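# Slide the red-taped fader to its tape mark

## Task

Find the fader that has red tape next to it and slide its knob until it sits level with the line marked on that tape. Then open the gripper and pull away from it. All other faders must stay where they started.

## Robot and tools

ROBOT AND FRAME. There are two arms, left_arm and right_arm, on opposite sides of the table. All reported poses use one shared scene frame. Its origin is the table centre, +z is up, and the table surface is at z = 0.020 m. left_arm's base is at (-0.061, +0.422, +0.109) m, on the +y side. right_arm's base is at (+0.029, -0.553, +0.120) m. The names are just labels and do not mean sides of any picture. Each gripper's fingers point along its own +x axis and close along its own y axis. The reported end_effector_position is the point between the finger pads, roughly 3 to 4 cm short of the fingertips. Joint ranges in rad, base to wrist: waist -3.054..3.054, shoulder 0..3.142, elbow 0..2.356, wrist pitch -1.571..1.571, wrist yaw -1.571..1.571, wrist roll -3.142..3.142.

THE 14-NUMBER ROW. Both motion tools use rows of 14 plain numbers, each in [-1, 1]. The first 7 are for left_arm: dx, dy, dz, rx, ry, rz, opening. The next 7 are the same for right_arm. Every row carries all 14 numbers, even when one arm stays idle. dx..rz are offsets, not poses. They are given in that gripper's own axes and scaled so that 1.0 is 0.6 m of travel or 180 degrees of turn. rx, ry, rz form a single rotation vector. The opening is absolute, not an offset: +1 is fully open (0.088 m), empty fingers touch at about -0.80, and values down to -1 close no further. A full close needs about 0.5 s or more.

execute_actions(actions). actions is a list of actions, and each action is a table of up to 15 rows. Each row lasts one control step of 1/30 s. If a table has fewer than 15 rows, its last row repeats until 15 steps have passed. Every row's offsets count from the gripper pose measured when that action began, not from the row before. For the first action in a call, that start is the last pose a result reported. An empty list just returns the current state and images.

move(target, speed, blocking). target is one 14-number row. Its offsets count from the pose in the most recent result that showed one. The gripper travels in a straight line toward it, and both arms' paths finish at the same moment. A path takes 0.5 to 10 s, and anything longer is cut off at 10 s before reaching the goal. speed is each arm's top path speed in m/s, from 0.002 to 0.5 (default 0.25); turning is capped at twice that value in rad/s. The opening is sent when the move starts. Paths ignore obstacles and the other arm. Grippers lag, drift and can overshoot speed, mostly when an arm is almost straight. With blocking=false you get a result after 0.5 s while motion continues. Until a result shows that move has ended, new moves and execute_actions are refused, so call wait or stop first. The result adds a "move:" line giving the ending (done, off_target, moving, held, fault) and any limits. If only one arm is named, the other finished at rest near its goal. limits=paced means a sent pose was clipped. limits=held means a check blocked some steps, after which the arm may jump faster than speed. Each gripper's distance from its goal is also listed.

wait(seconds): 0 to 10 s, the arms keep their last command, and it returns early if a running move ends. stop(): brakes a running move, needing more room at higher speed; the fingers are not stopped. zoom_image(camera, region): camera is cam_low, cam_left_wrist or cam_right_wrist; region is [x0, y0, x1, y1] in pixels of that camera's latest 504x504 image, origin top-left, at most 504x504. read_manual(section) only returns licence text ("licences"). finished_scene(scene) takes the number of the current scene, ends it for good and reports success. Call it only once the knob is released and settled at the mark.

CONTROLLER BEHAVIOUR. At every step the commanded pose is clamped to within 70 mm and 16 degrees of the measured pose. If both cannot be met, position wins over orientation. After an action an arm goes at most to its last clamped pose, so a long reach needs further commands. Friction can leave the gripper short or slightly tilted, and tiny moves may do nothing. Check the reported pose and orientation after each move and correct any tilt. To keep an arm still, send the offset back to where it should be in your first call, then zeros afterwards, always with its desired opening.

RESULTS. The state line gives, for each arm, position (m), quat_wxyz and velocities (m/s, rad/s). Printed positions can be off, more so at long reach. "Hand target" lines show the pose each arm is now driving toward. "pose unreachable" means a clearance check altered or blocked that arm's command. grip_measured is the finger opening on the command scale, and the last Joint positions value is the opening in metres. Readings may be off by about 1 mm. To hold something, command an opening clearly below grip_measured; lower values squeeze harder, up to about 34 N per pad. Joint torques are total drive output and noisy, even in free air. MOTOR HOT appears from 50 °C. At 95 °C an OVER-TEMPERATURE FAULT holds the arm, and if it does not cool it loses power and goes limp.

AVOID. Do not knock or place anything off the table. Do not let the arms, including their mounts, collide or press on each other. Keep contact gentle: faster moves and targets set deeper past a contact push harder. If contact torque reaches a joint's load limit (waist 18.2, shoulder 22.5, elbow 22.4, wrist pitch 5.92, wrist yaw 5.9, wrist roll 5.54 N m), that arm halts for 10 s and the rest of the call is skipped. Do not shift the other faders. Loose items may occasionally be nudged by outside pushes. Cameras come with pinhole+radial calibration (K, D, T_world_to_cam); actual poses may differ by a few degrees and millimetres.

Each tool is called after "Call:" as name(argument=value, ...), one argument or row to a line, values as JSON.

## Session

Call:
execute_actions(
  actions=[],
)

Scene clock: 0.00 s.
left_arm: end_effector_position=(-0.1727, +0.1270, +0.4337) grip_measured=+0.844 end_effector_quat_wxyz=(+0.570, -0.022, -0.017, -0.821) end_effector_velocity=(+0.000, +0.000, -0.005) end_effector_angular_velocity=(+0.023, -0.001, +0.004) | right_arm: end_effector_position=(+0.3508, -0.4120, +0.3454) grip_measured=+0.830 end_effector_quat_wxyz=(+0.903, -0.268, -0.147, +0.301) end_effector_velocity=(-0.000, +0.000, -0.005) end_effector_angular_velocity=(-0.000, +0.026, +0.006)
Joint positions: left_arm=[ 0.007  0.851  0.651  0.256 -0.008  0.004  0.08 ] | right_arm=[-1.724  1.276  0.379  1.013 -0.447 -0.564  0.08 ]
Joint velocities: left_arm=[-0.002 -0.002 -0.002 -0.022 -0.007 -0.007  0.   ] | right_arm=[-0.002 -0.002 -0.002 -0.022 -0.007  0.007 -0.   ]
Joint torques (N m, as the arm reports them, + toward a larger angle): no reading
Heat: left arm: hottest shoulder 32 °C (+0.0 °C/min); right arm: hottest elbow 33 °C (+0.0 °C/min).
Hand target (left_arm): -0.173, +0.127, +0.434; -0.570, +0.022, +0.017, +0.821
Hand target (right_arm): +0.351, -0.412, +0.345; +0.903, -0.268, -0.147, +0.301
camera_calibration (this result's frames):
cam_left_wrist: T_world_to_cam=[[-0.925682, 0.378235, 0.00708462, -0.205953], [0.114308, 0.297507, -0.947852, 0.420001], [-0.360619, -0.8766, -0.318632, 0.260758], [0, 0, 0, 1]] pos_world=[-0.144622, 0.181526, 0.482644]
cam_right_wrist: T_world_to_cam=[[0.421514, -0.728964, 0.539386, -0.636586], [0.14489, -0.533028, -0.833599, 0.0492032], [0.895172, 0.429526, -0.119059, -0.0179577], [0, 0, 0, 1]] pos_world=[0.277276, -0.430108, 0.382243]

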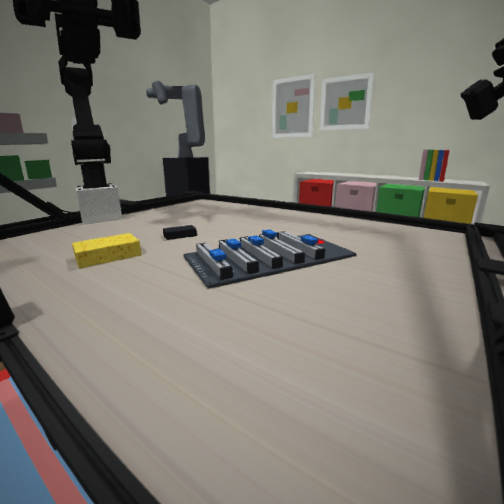

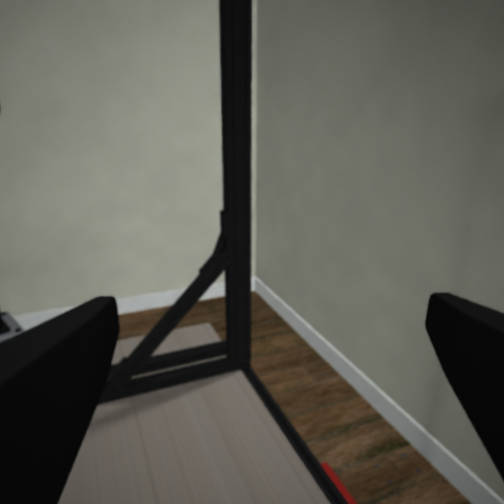

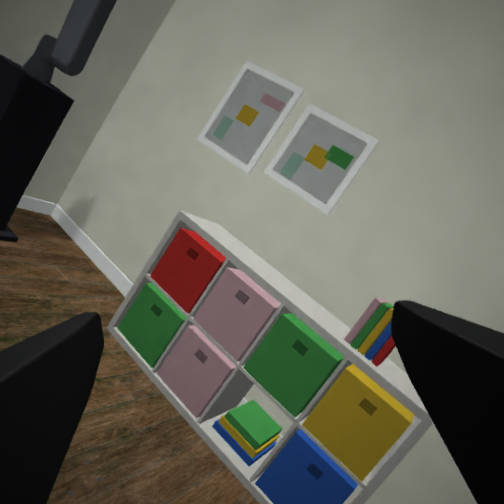

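Call:
move(
  target=[0,0,0,0,0,0,0.84,-0.265,0.69,0.223,0.414,0.571,-0.16,0.1],
  speed=0.35,
)

Scene clock: 4.80 s.
left_arm: end_effector_position=(-0.1727, +0.1270, +0.4337) grip_measured=+0.840 end_effector_quat_wxyz=(+0.570, -0.022, -0.017, -0.821) end_effector_velocity=(-0.002, +0.001, -0.002) end_effector_angular_velocity=(+0.009, +0.004, -0.010) | right_arm: end_effector_position=(-0.0181, -0.1801, +0.2030) grip_measured=+0.100 end_effector_quat_wxyz=(+0.683, +0.174, +0.688, -0.171) end_effector_velocity=(-0.003, +0.002, +0.002) end_effector_angular_velocity=(+0.009, +0.023, -0.010)
Joint positions: left_arm=[ 0.007  0.851  0.651  0.256 -0.008  0.004  0.08 ] | right_arm=[-0.255  1.984  1.568 -1.149 -0.005  2.188  0.044]
Joint velocities: left_arm=[-0.002 -0.002 -0.002 -0.007  0.007 -0.007 -0.   ] | right_arm=[-0.002 -0.002  0.002  0.007 -0.022  0.007 -0.   ]
Joint torques (N m, as the arm reports them, + toward a larger angle): left_arm=[ 0.05 -2.53  7.31  2.03 -0.01 -0.01] | right_arm=[ 0.12 -8.37  7.13  0.19 -0.03  0.16]
Heat: left arm: hottest shoulder 32 °C (+0.0 °C/min); right arm: hottest elbow 34 °C (+0.0 °C/min).
Hand target (left_arm): -0.173, +0.127, +0.434; -0.570, +0.022, +0.017, +0.821
Hand target (right_arm): -0.020, -0.178, +0.199; +0.683, +0.173, +0.688, -0.175
Off the commanded pose (left_arm): 0.000 m, 0 deg.
Off the commanded pose (right_arm): 0.005 m, 1 deg.
move: done
camera_calibration (this result's frames):
cam_left_wrist: T_world_to_cam=[[-0.925682, 0.378235, 0.00708462, -0.205953], [0.114308, 0.297507, -0.947852, 0.420001], [-0.360619, -0.8766, -0.318632, 0.260758], [0, 0, 0, 1]] pos_world=[-0.144622, 0.181526, 0.482644]
cam_right_wrist: T_world_to_cam=[[-0.498571, -0.864156, 0.0682811, -0.180548], [-0.811589, 0.493012, 0.313469, 0.0422024], [-0.304549, 0.10087, -0.94714, 0.282863], [0, 0, 0, 1]] pos_world=[0.0303805, -0.205361, 0.26701]

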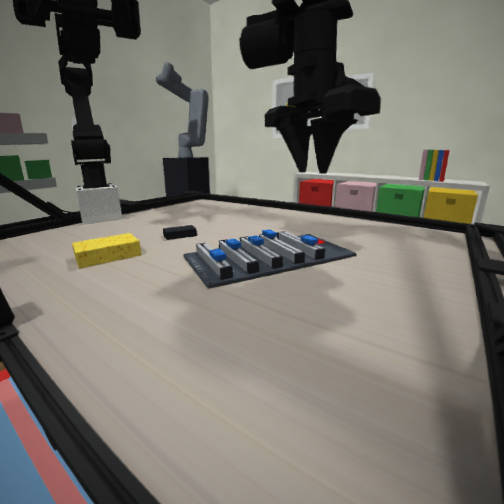

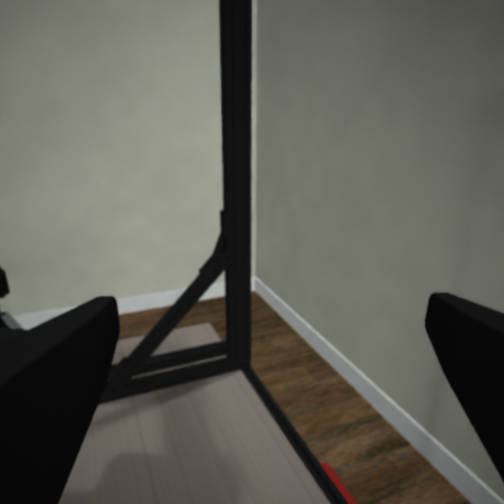

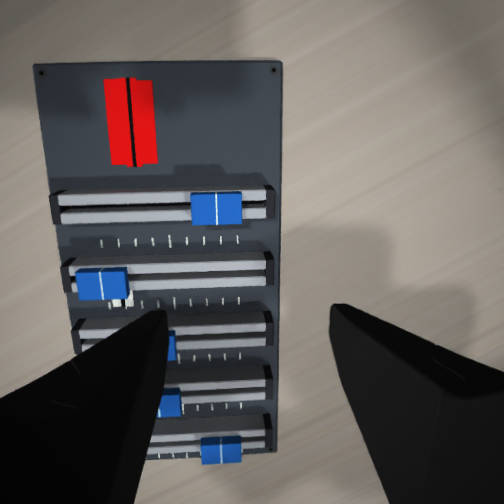

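Call:
move(
  target=[0,0,0,0,0,0,0.84,0.165,0.015,0.016,0,0,0,0.1],
)

Scene clock: 6.20 s.
left_arm: end_effector_position=(-0.1727, +0.1270, +0.4337) grip_measured=+0.840 end_effector_quat_wxyz=(+0.570, -0.022, -0.017, -0.821) end_effector_velocity=(+0.001, -0.000, -0.005) end_effector_angular_velocity=(+0.024, +0.000, +0.014) | right_arm: end_effector_position=(-0.0068, -0.1734, +0.1101) grip_measured=+0.100 end_effector_quat_wxyz=(+0.681, +0.181, +0.690, -0.167) end_effector_velocity=(-0.000, -0.002, +0.002) end_effector_angular_velocity=(-0.003, +0.007, -0.010)
Joint positions: left_arm=[ 0.007  0.851  0.651  0.256 -0.008  0.004  0.08 ] | right_arm=[-0.287  2.109  1.364 -0.804 -0.006  2.16   0.044]
Joint velocities: left_arm=[-0.007 -0.002 -0.002 -0.022 -0.022 -0.007 -0.   ] | right_arm=[-0.002 -0.007 -0.002 -0.007 -0.007  0.007 -0.   ]
Joint torques (N m, as the arm reports them, + toward a larger angle): left_arm=[-0.08 -2.51  7.23  2.    0.   -0.03] | right_arm=[-0.24 -9.29  4.89  0.25  0.06 -0.2 ]
Heat: left arm: hottest elbow 33 °C (+9.7 °C/min); right arm: hottest elbow 34 °C (+9.7 °C/min).
Hand target (left_arm): -0.173, +0.127, +0.434; -0.570, +0.022, +0.017, +0.821
Hand target (right_arm): -0.006, -0.177, +0.104; +0.683, +0.174, +0.688, -0.171
Off the commanded pose (left_arm): 0.000 m, 0 deg.
Off the commanded pose (right_arm): 0.007 m, 1 deg.
move: done
camera_calibration (this result's frames):
cam_left_wrist: T_world_to_cam=[[-0.925682, 0.378235, 0.00708462, -0.205953], [0.114308, 0.297507, -0.947852, 0.420001], [-0.360619, -0.8766, -0.318632, 0.260758], [0, 0, 0, 1]] pos_world=[-0.144622, 0.181526, 0.482644]
cam_right_wrist: T_world_to_cam=[[-0.502081, -0.863092, 0.0546459, -0.16115], [-0.808951, 0.49105, 0.323217, 0.0757633], [-0.3058, 0.118075, -0.944746, 0.200379], [0, 0, 0, 1]] pos_world=[0.0416545, -0.19995, 0.173625]

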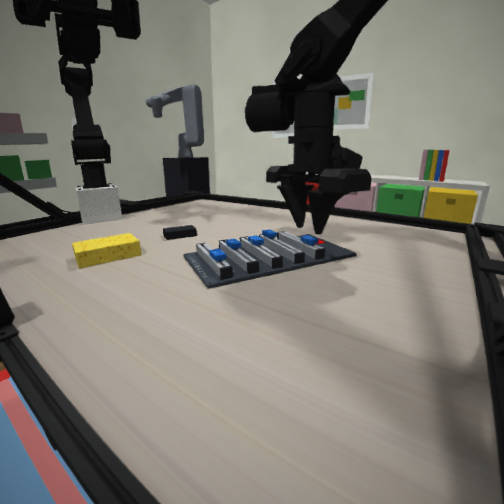

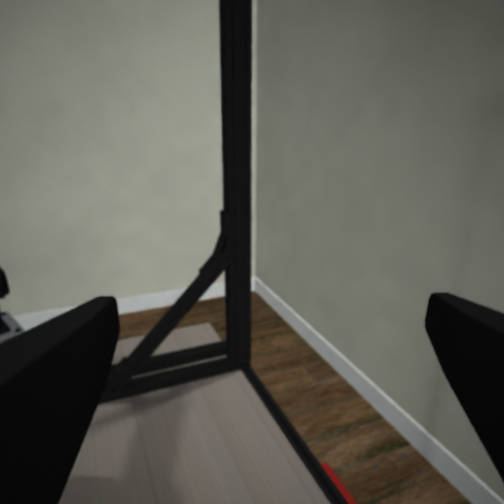

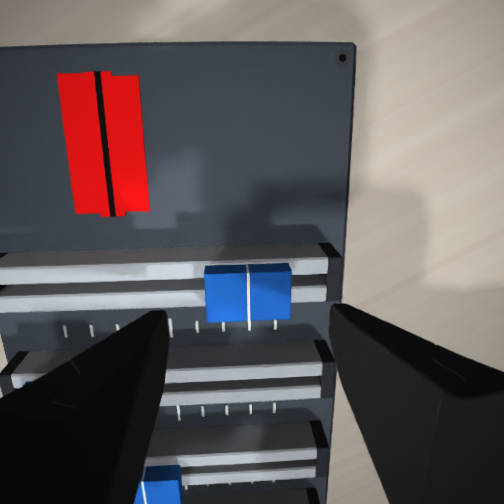

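Call:
move(
  target=[0,0,0,0,0,0,0.84,0.045,-0.002,0,0,0,0,0],
  speed=0.08,
)

Call:
move(
  target=[0,0,0,0,0,0,0.84,0,0.085,0,0,0,0,-0.05],
  speed=0.07,
)

Scene clock: 7.63 s.
left_arm: end_effector_position=(-0.1727, +0.1270, +0.4337) grip_measured=+0.840 end_effector_quat_wxyz=(+0.570, -0.022, -0.017, -0.821) end_effector_velocity=(-0.001, +0.001, -0.004) end_effector_angular_velocity=(+0.014, +0.003, -0.000) | right_arm: end_effector_position=(-0.0073, -0.1684, +0.0916) grip_measured=+0.000 end_effector_quat_wxyz=(+0.678, +0.189, +0.693, -0.159) end_effector_velocity=(+0.000, -0.003, -0.002) end_effector_angular_velocity=(-0.013, +0.006, +0.005)
Joint positions: left_arm=[ 0.007  0.851  0.651  0.256 -0.008  0.004  0.08 ] | right_arm=[-0.287  2.143  1.335 -0.714 -0.006  2.16   0.039]
Joint velocities: left_arm=[-0.007 -0.002 -0.007 -0.007 -0.007 -0.007 -0.   ] | right_arm=[-0.002  0.002 -0.002 -0.007 -0.007 -0.007  0.   ]
Joint torques (N m, as the arm reports them, + toward a larger angle): left_arm=[-0.06 -2.31  7.47  1.99  0.03 -0.05] | right_arm=[ 0.13 -8.88  4.36  0.28  0.06  0.04]
Heat: left arm: hottest elbow 33 °C (+7.9 °C/min); right arm: hottest elbow 34 °C (+7.9 °C/min).
Hand target (left_arm): -0.173, +0.127, +0.434; -0.570, +0.022, +0.017, +0.821
Hand target (right_arm): -0.007, -0.174, +0.083; +0.681, +0.181, +0.690, -0.167
Off the commanded pose (left_arm): 0.000 m, 0 deg.
Off the commanded pose (right_arm): 0.010 m, 1 deg.
move: off_target (right_arm)
camera_calibration (this result's frames):
cam_left_wrist: T_world_to_cam=[[-0.925682, 0.378235, 0.00708462, -0.205953], [0.114308, 0.297507, -0.947852, 0.420001], [-0.360619, -0.8766, -0.318632, 0.260758], [0, 0, 0, 1]] pos_world=[-0.144622, 0.181526, 0.482644]
cam_right_wrist: T_world_to_cam=[[-0.501978, -0.864206, 0.034157, -0.154365], [-0.808185, 0.482769, 0.3373, 0.0762445], [-0.307986, 0.141712, -0.940777, 0.185744], [0, 0, 0, 1]] pos_world=[0.0413384, -0.196534, 0.154299]

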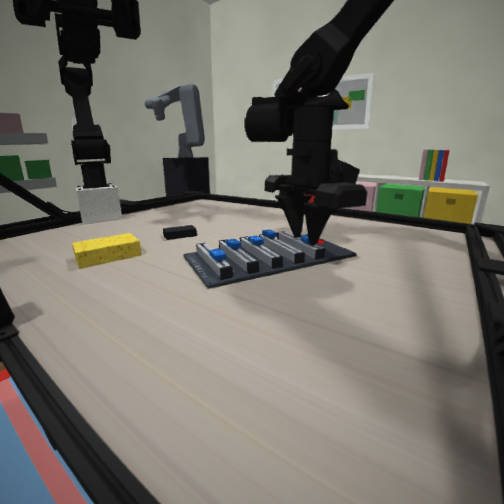

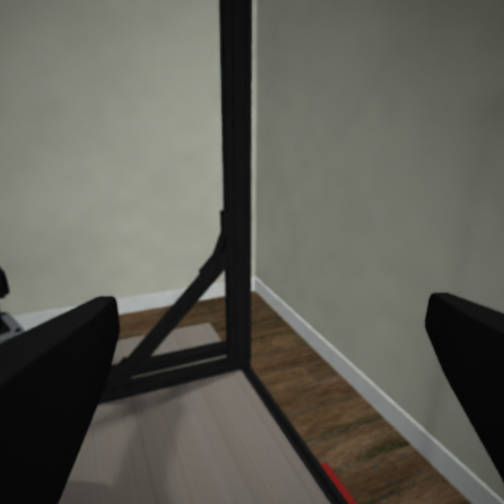

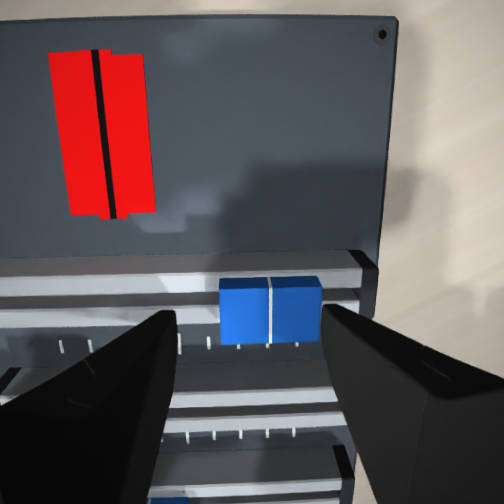

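Scene clock: 8.67 s.
left_arm: end_effector_position=(-0.1727, +0.1270, +0.4337) grip_measured=+0.840 end_effector_quat_wxyz=(+0.570, -0.022, -0.017, -0.821) end_effector_velocity=(+0.001, +0.001, -0.003) end_effector_angular_velocity=(+0.010, +0.005, +0.004) | right_arm: end_effector_position=(+0.0155, -0.1264, +0.0963) grip_measured=-0.049 end_effector_quat_wxyz=(+0.678, +0.191, +0.692, -0.159) end_effector_velocity=(-0.000, -0.002, -0.000) end_effector_angular_velocity=(-0.017, +0.006, +0.020)
Joint positions: left_arm=[ 0.007  0.851  0.651  0.256 -0.008  0.004  0.08 ] | right_arm=[-0.35   2.269  1.571 -0.825 -0.008  2.1    0.037]
Joint velocities: left_arm=[-0.002 -0.007 -0.007 -0.007 -0.007 -0.007  0.   ] | right_arm=[-0.002  0.007  0.012 -0.022 -0.007 -0.022 -0.   ]
Joint torques (N m, as the arm reports them, + toward a larger angle): left_arm=[ 0.08 -2.53  7.27  2.01  0.01  0.02] | right_arm=[ -0.32 -10.23   7.12   0.22   0.02  -0.2 ]
Heat: left arm: hottest elbow 33 °C (+6.9 °C/min); right arm: hottest elbow 34 °C (+6.9 °C/min).
Hand target (left_arm): -0.173, +0.127, +0.434; -0.570, +0.022, +0.017, +0.821
Hand target (right_arm): +0.017, -0.123, +0.094; +0.678, +0.189, +0.693, -0.158
Off the commanded pose (left_arm): 0.000 m, 0 deg.
Off the commanded pose (right_arm): 0.004 m, 0 deg.
move: done
camera_calibration (this result's frames):
cam_left_wrist: T_world_to_cam=[[-0.925682, 0.378235, 0.00708462, -0.205953], [0.114308, 0.297507, -0.947852, 0.420001], [-0.360619, -0.8766, -0.318632, 0.260758], [0, 0, 0, 1]] pos_world=[-0.144622, 0.181526, 0.482644]
cam_right_wrist: T_world_to_cam=[[-0.504626, -0.862721, 0.0326419, -0.106378], [-0.807031, 0.484808, 0.337137, 0.0730045], [-0.30668, 0.143785, -0.940889, 0.191521], [0, 0, 0, 1]] pos_world=[0.0639715, -0.154706, 0.15906]

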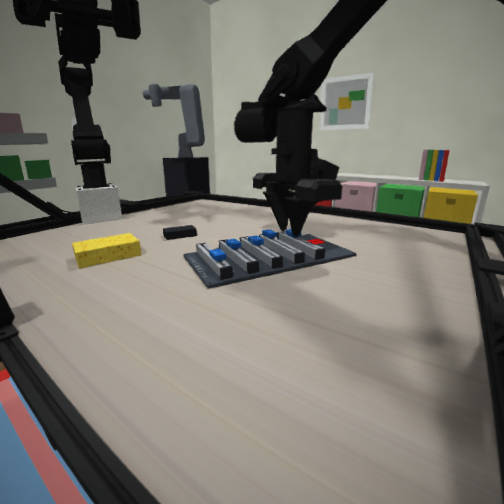

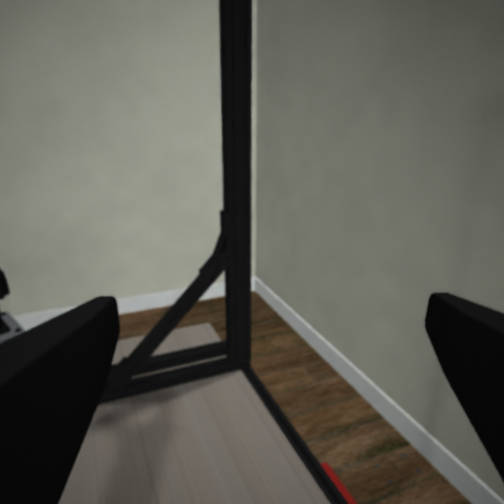

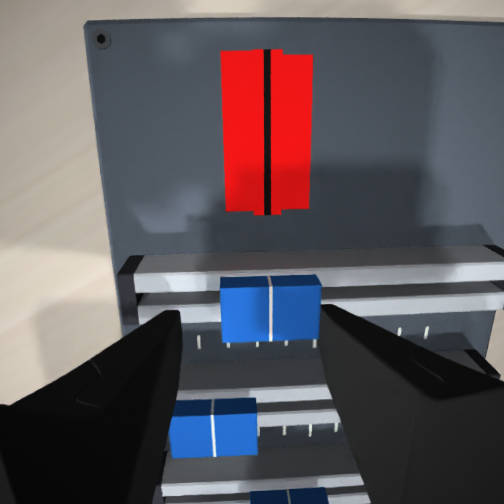

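Call:
execute_actions(
  actions=[
    [[0,0,0,0,0,0,0.84,0,0,0,0,0,0,0.25]],
    [[0,0,0,0,0,0,0.84,-0.07,0,0,0,0,0,0.25]],
    [[0,0,0,0,0,0,0.84,0,0,0,0,0,0,0.25]],
  ],
)

Scene clock: 10.80 s.
left_arm: end_effector_position=(-0.1727, +0.1270, +0.4337) grip_measured=+0.840 end_effector_quat_wxyz=(+0.570, -0.022, -0.017, -0.821) end_effector_velocity=(-0.002, +0.001, -0.002) end_effector_angular_velocity=(+0.004, -0.010, -0.009) | right_arm: end_effector_position=(+0.0156, -0.1289, +0.1374) grip_measured=+0.250 end_effector_quat_wxyz=(+0.678, +0.190, +0.692, -0.160) end_effector_velocity=(-0.000, -0.002, +0.000) end_effector_angular_velocity=(-0.007, +0.007, +0.005)
Joint positions: left_arm=[ 0.007  0.851  0.651  0.256 -0.008  0.004  0.08 ] | right_arm=[-0.35   2.199  1.63  -0.955 -0.008  2.1    0.051]
Joint velocities: left_arm=[-0.002 -0.002 -0.002 -0.007  0.007  0.007 -0.   ] | right_arm=[-0.002 -0.002 -0.002 -0.007 -0.007 -0.007 -0.   ]
Joint torques (N m, as the arm reports them, + toward a larger angle): left_arm=[ 0.02 -2.4   7.17  2.01  0.04  0.  ] | right_arm=[ -0.05 -11.92   6.03   0.16   0.05  -0.01]
Heat: left arm: hottest elbow 33 °C (+5.6 °C/min); right arm: hottest elbow 35 °C (+11.1 °C/min).
Hand target (left_arm): -0.173, +0.127, +0.434; -0.570, +0.022, +0.017, +0.821
Hand target (right_arm): +0.016, -0.129, +0.137; +0.678, +0.190, +0.692, -0.160
Off the commanded pose (left_arm): 0.000 m, 0 deg.
Off the commanded pose (right_arm): 0.000 m, 0 deg.
camera_calibration (this result's frames):
cam_left_wrist: T_world_to_cam=[[-0.925682, 0.378235, 0.00708462, -0.205953], [0.114308, 0.297507, -0.947852, 0.420001], [-0.360619, -0.8766, -0.318632, 0.260758], [0, 0, 0, 1]] pos_world=[-0.144622, 0.181526, 0.482644]
cam_right_wrist: T_world_to_cam=[[-0.5043, -0.862836, 0.0345699, -0.110177], [-0.807245, 0.485269, 0.335961, 0.0606738], [-0.306655, 0.141519, -0.941241, 0.230342], [0, 0, 0, 1]] pos_world=[0.0640519, -0.157105, 0.200232]

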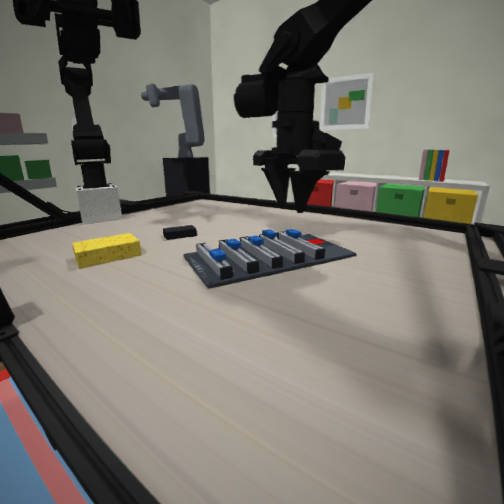

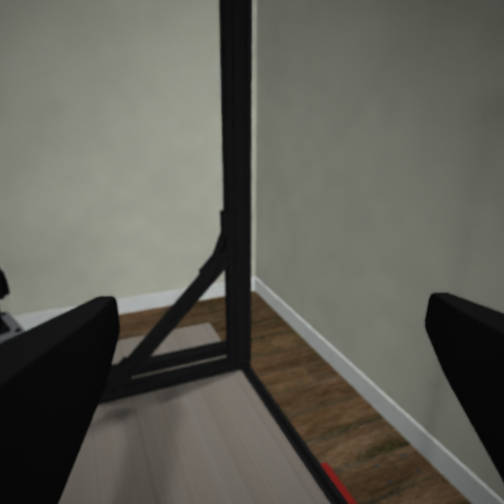

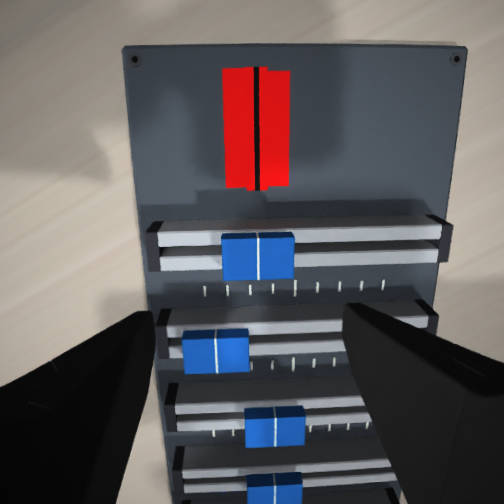

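Call:
finished_scene(
  scene=2,
)

The scene is finished: the task was done.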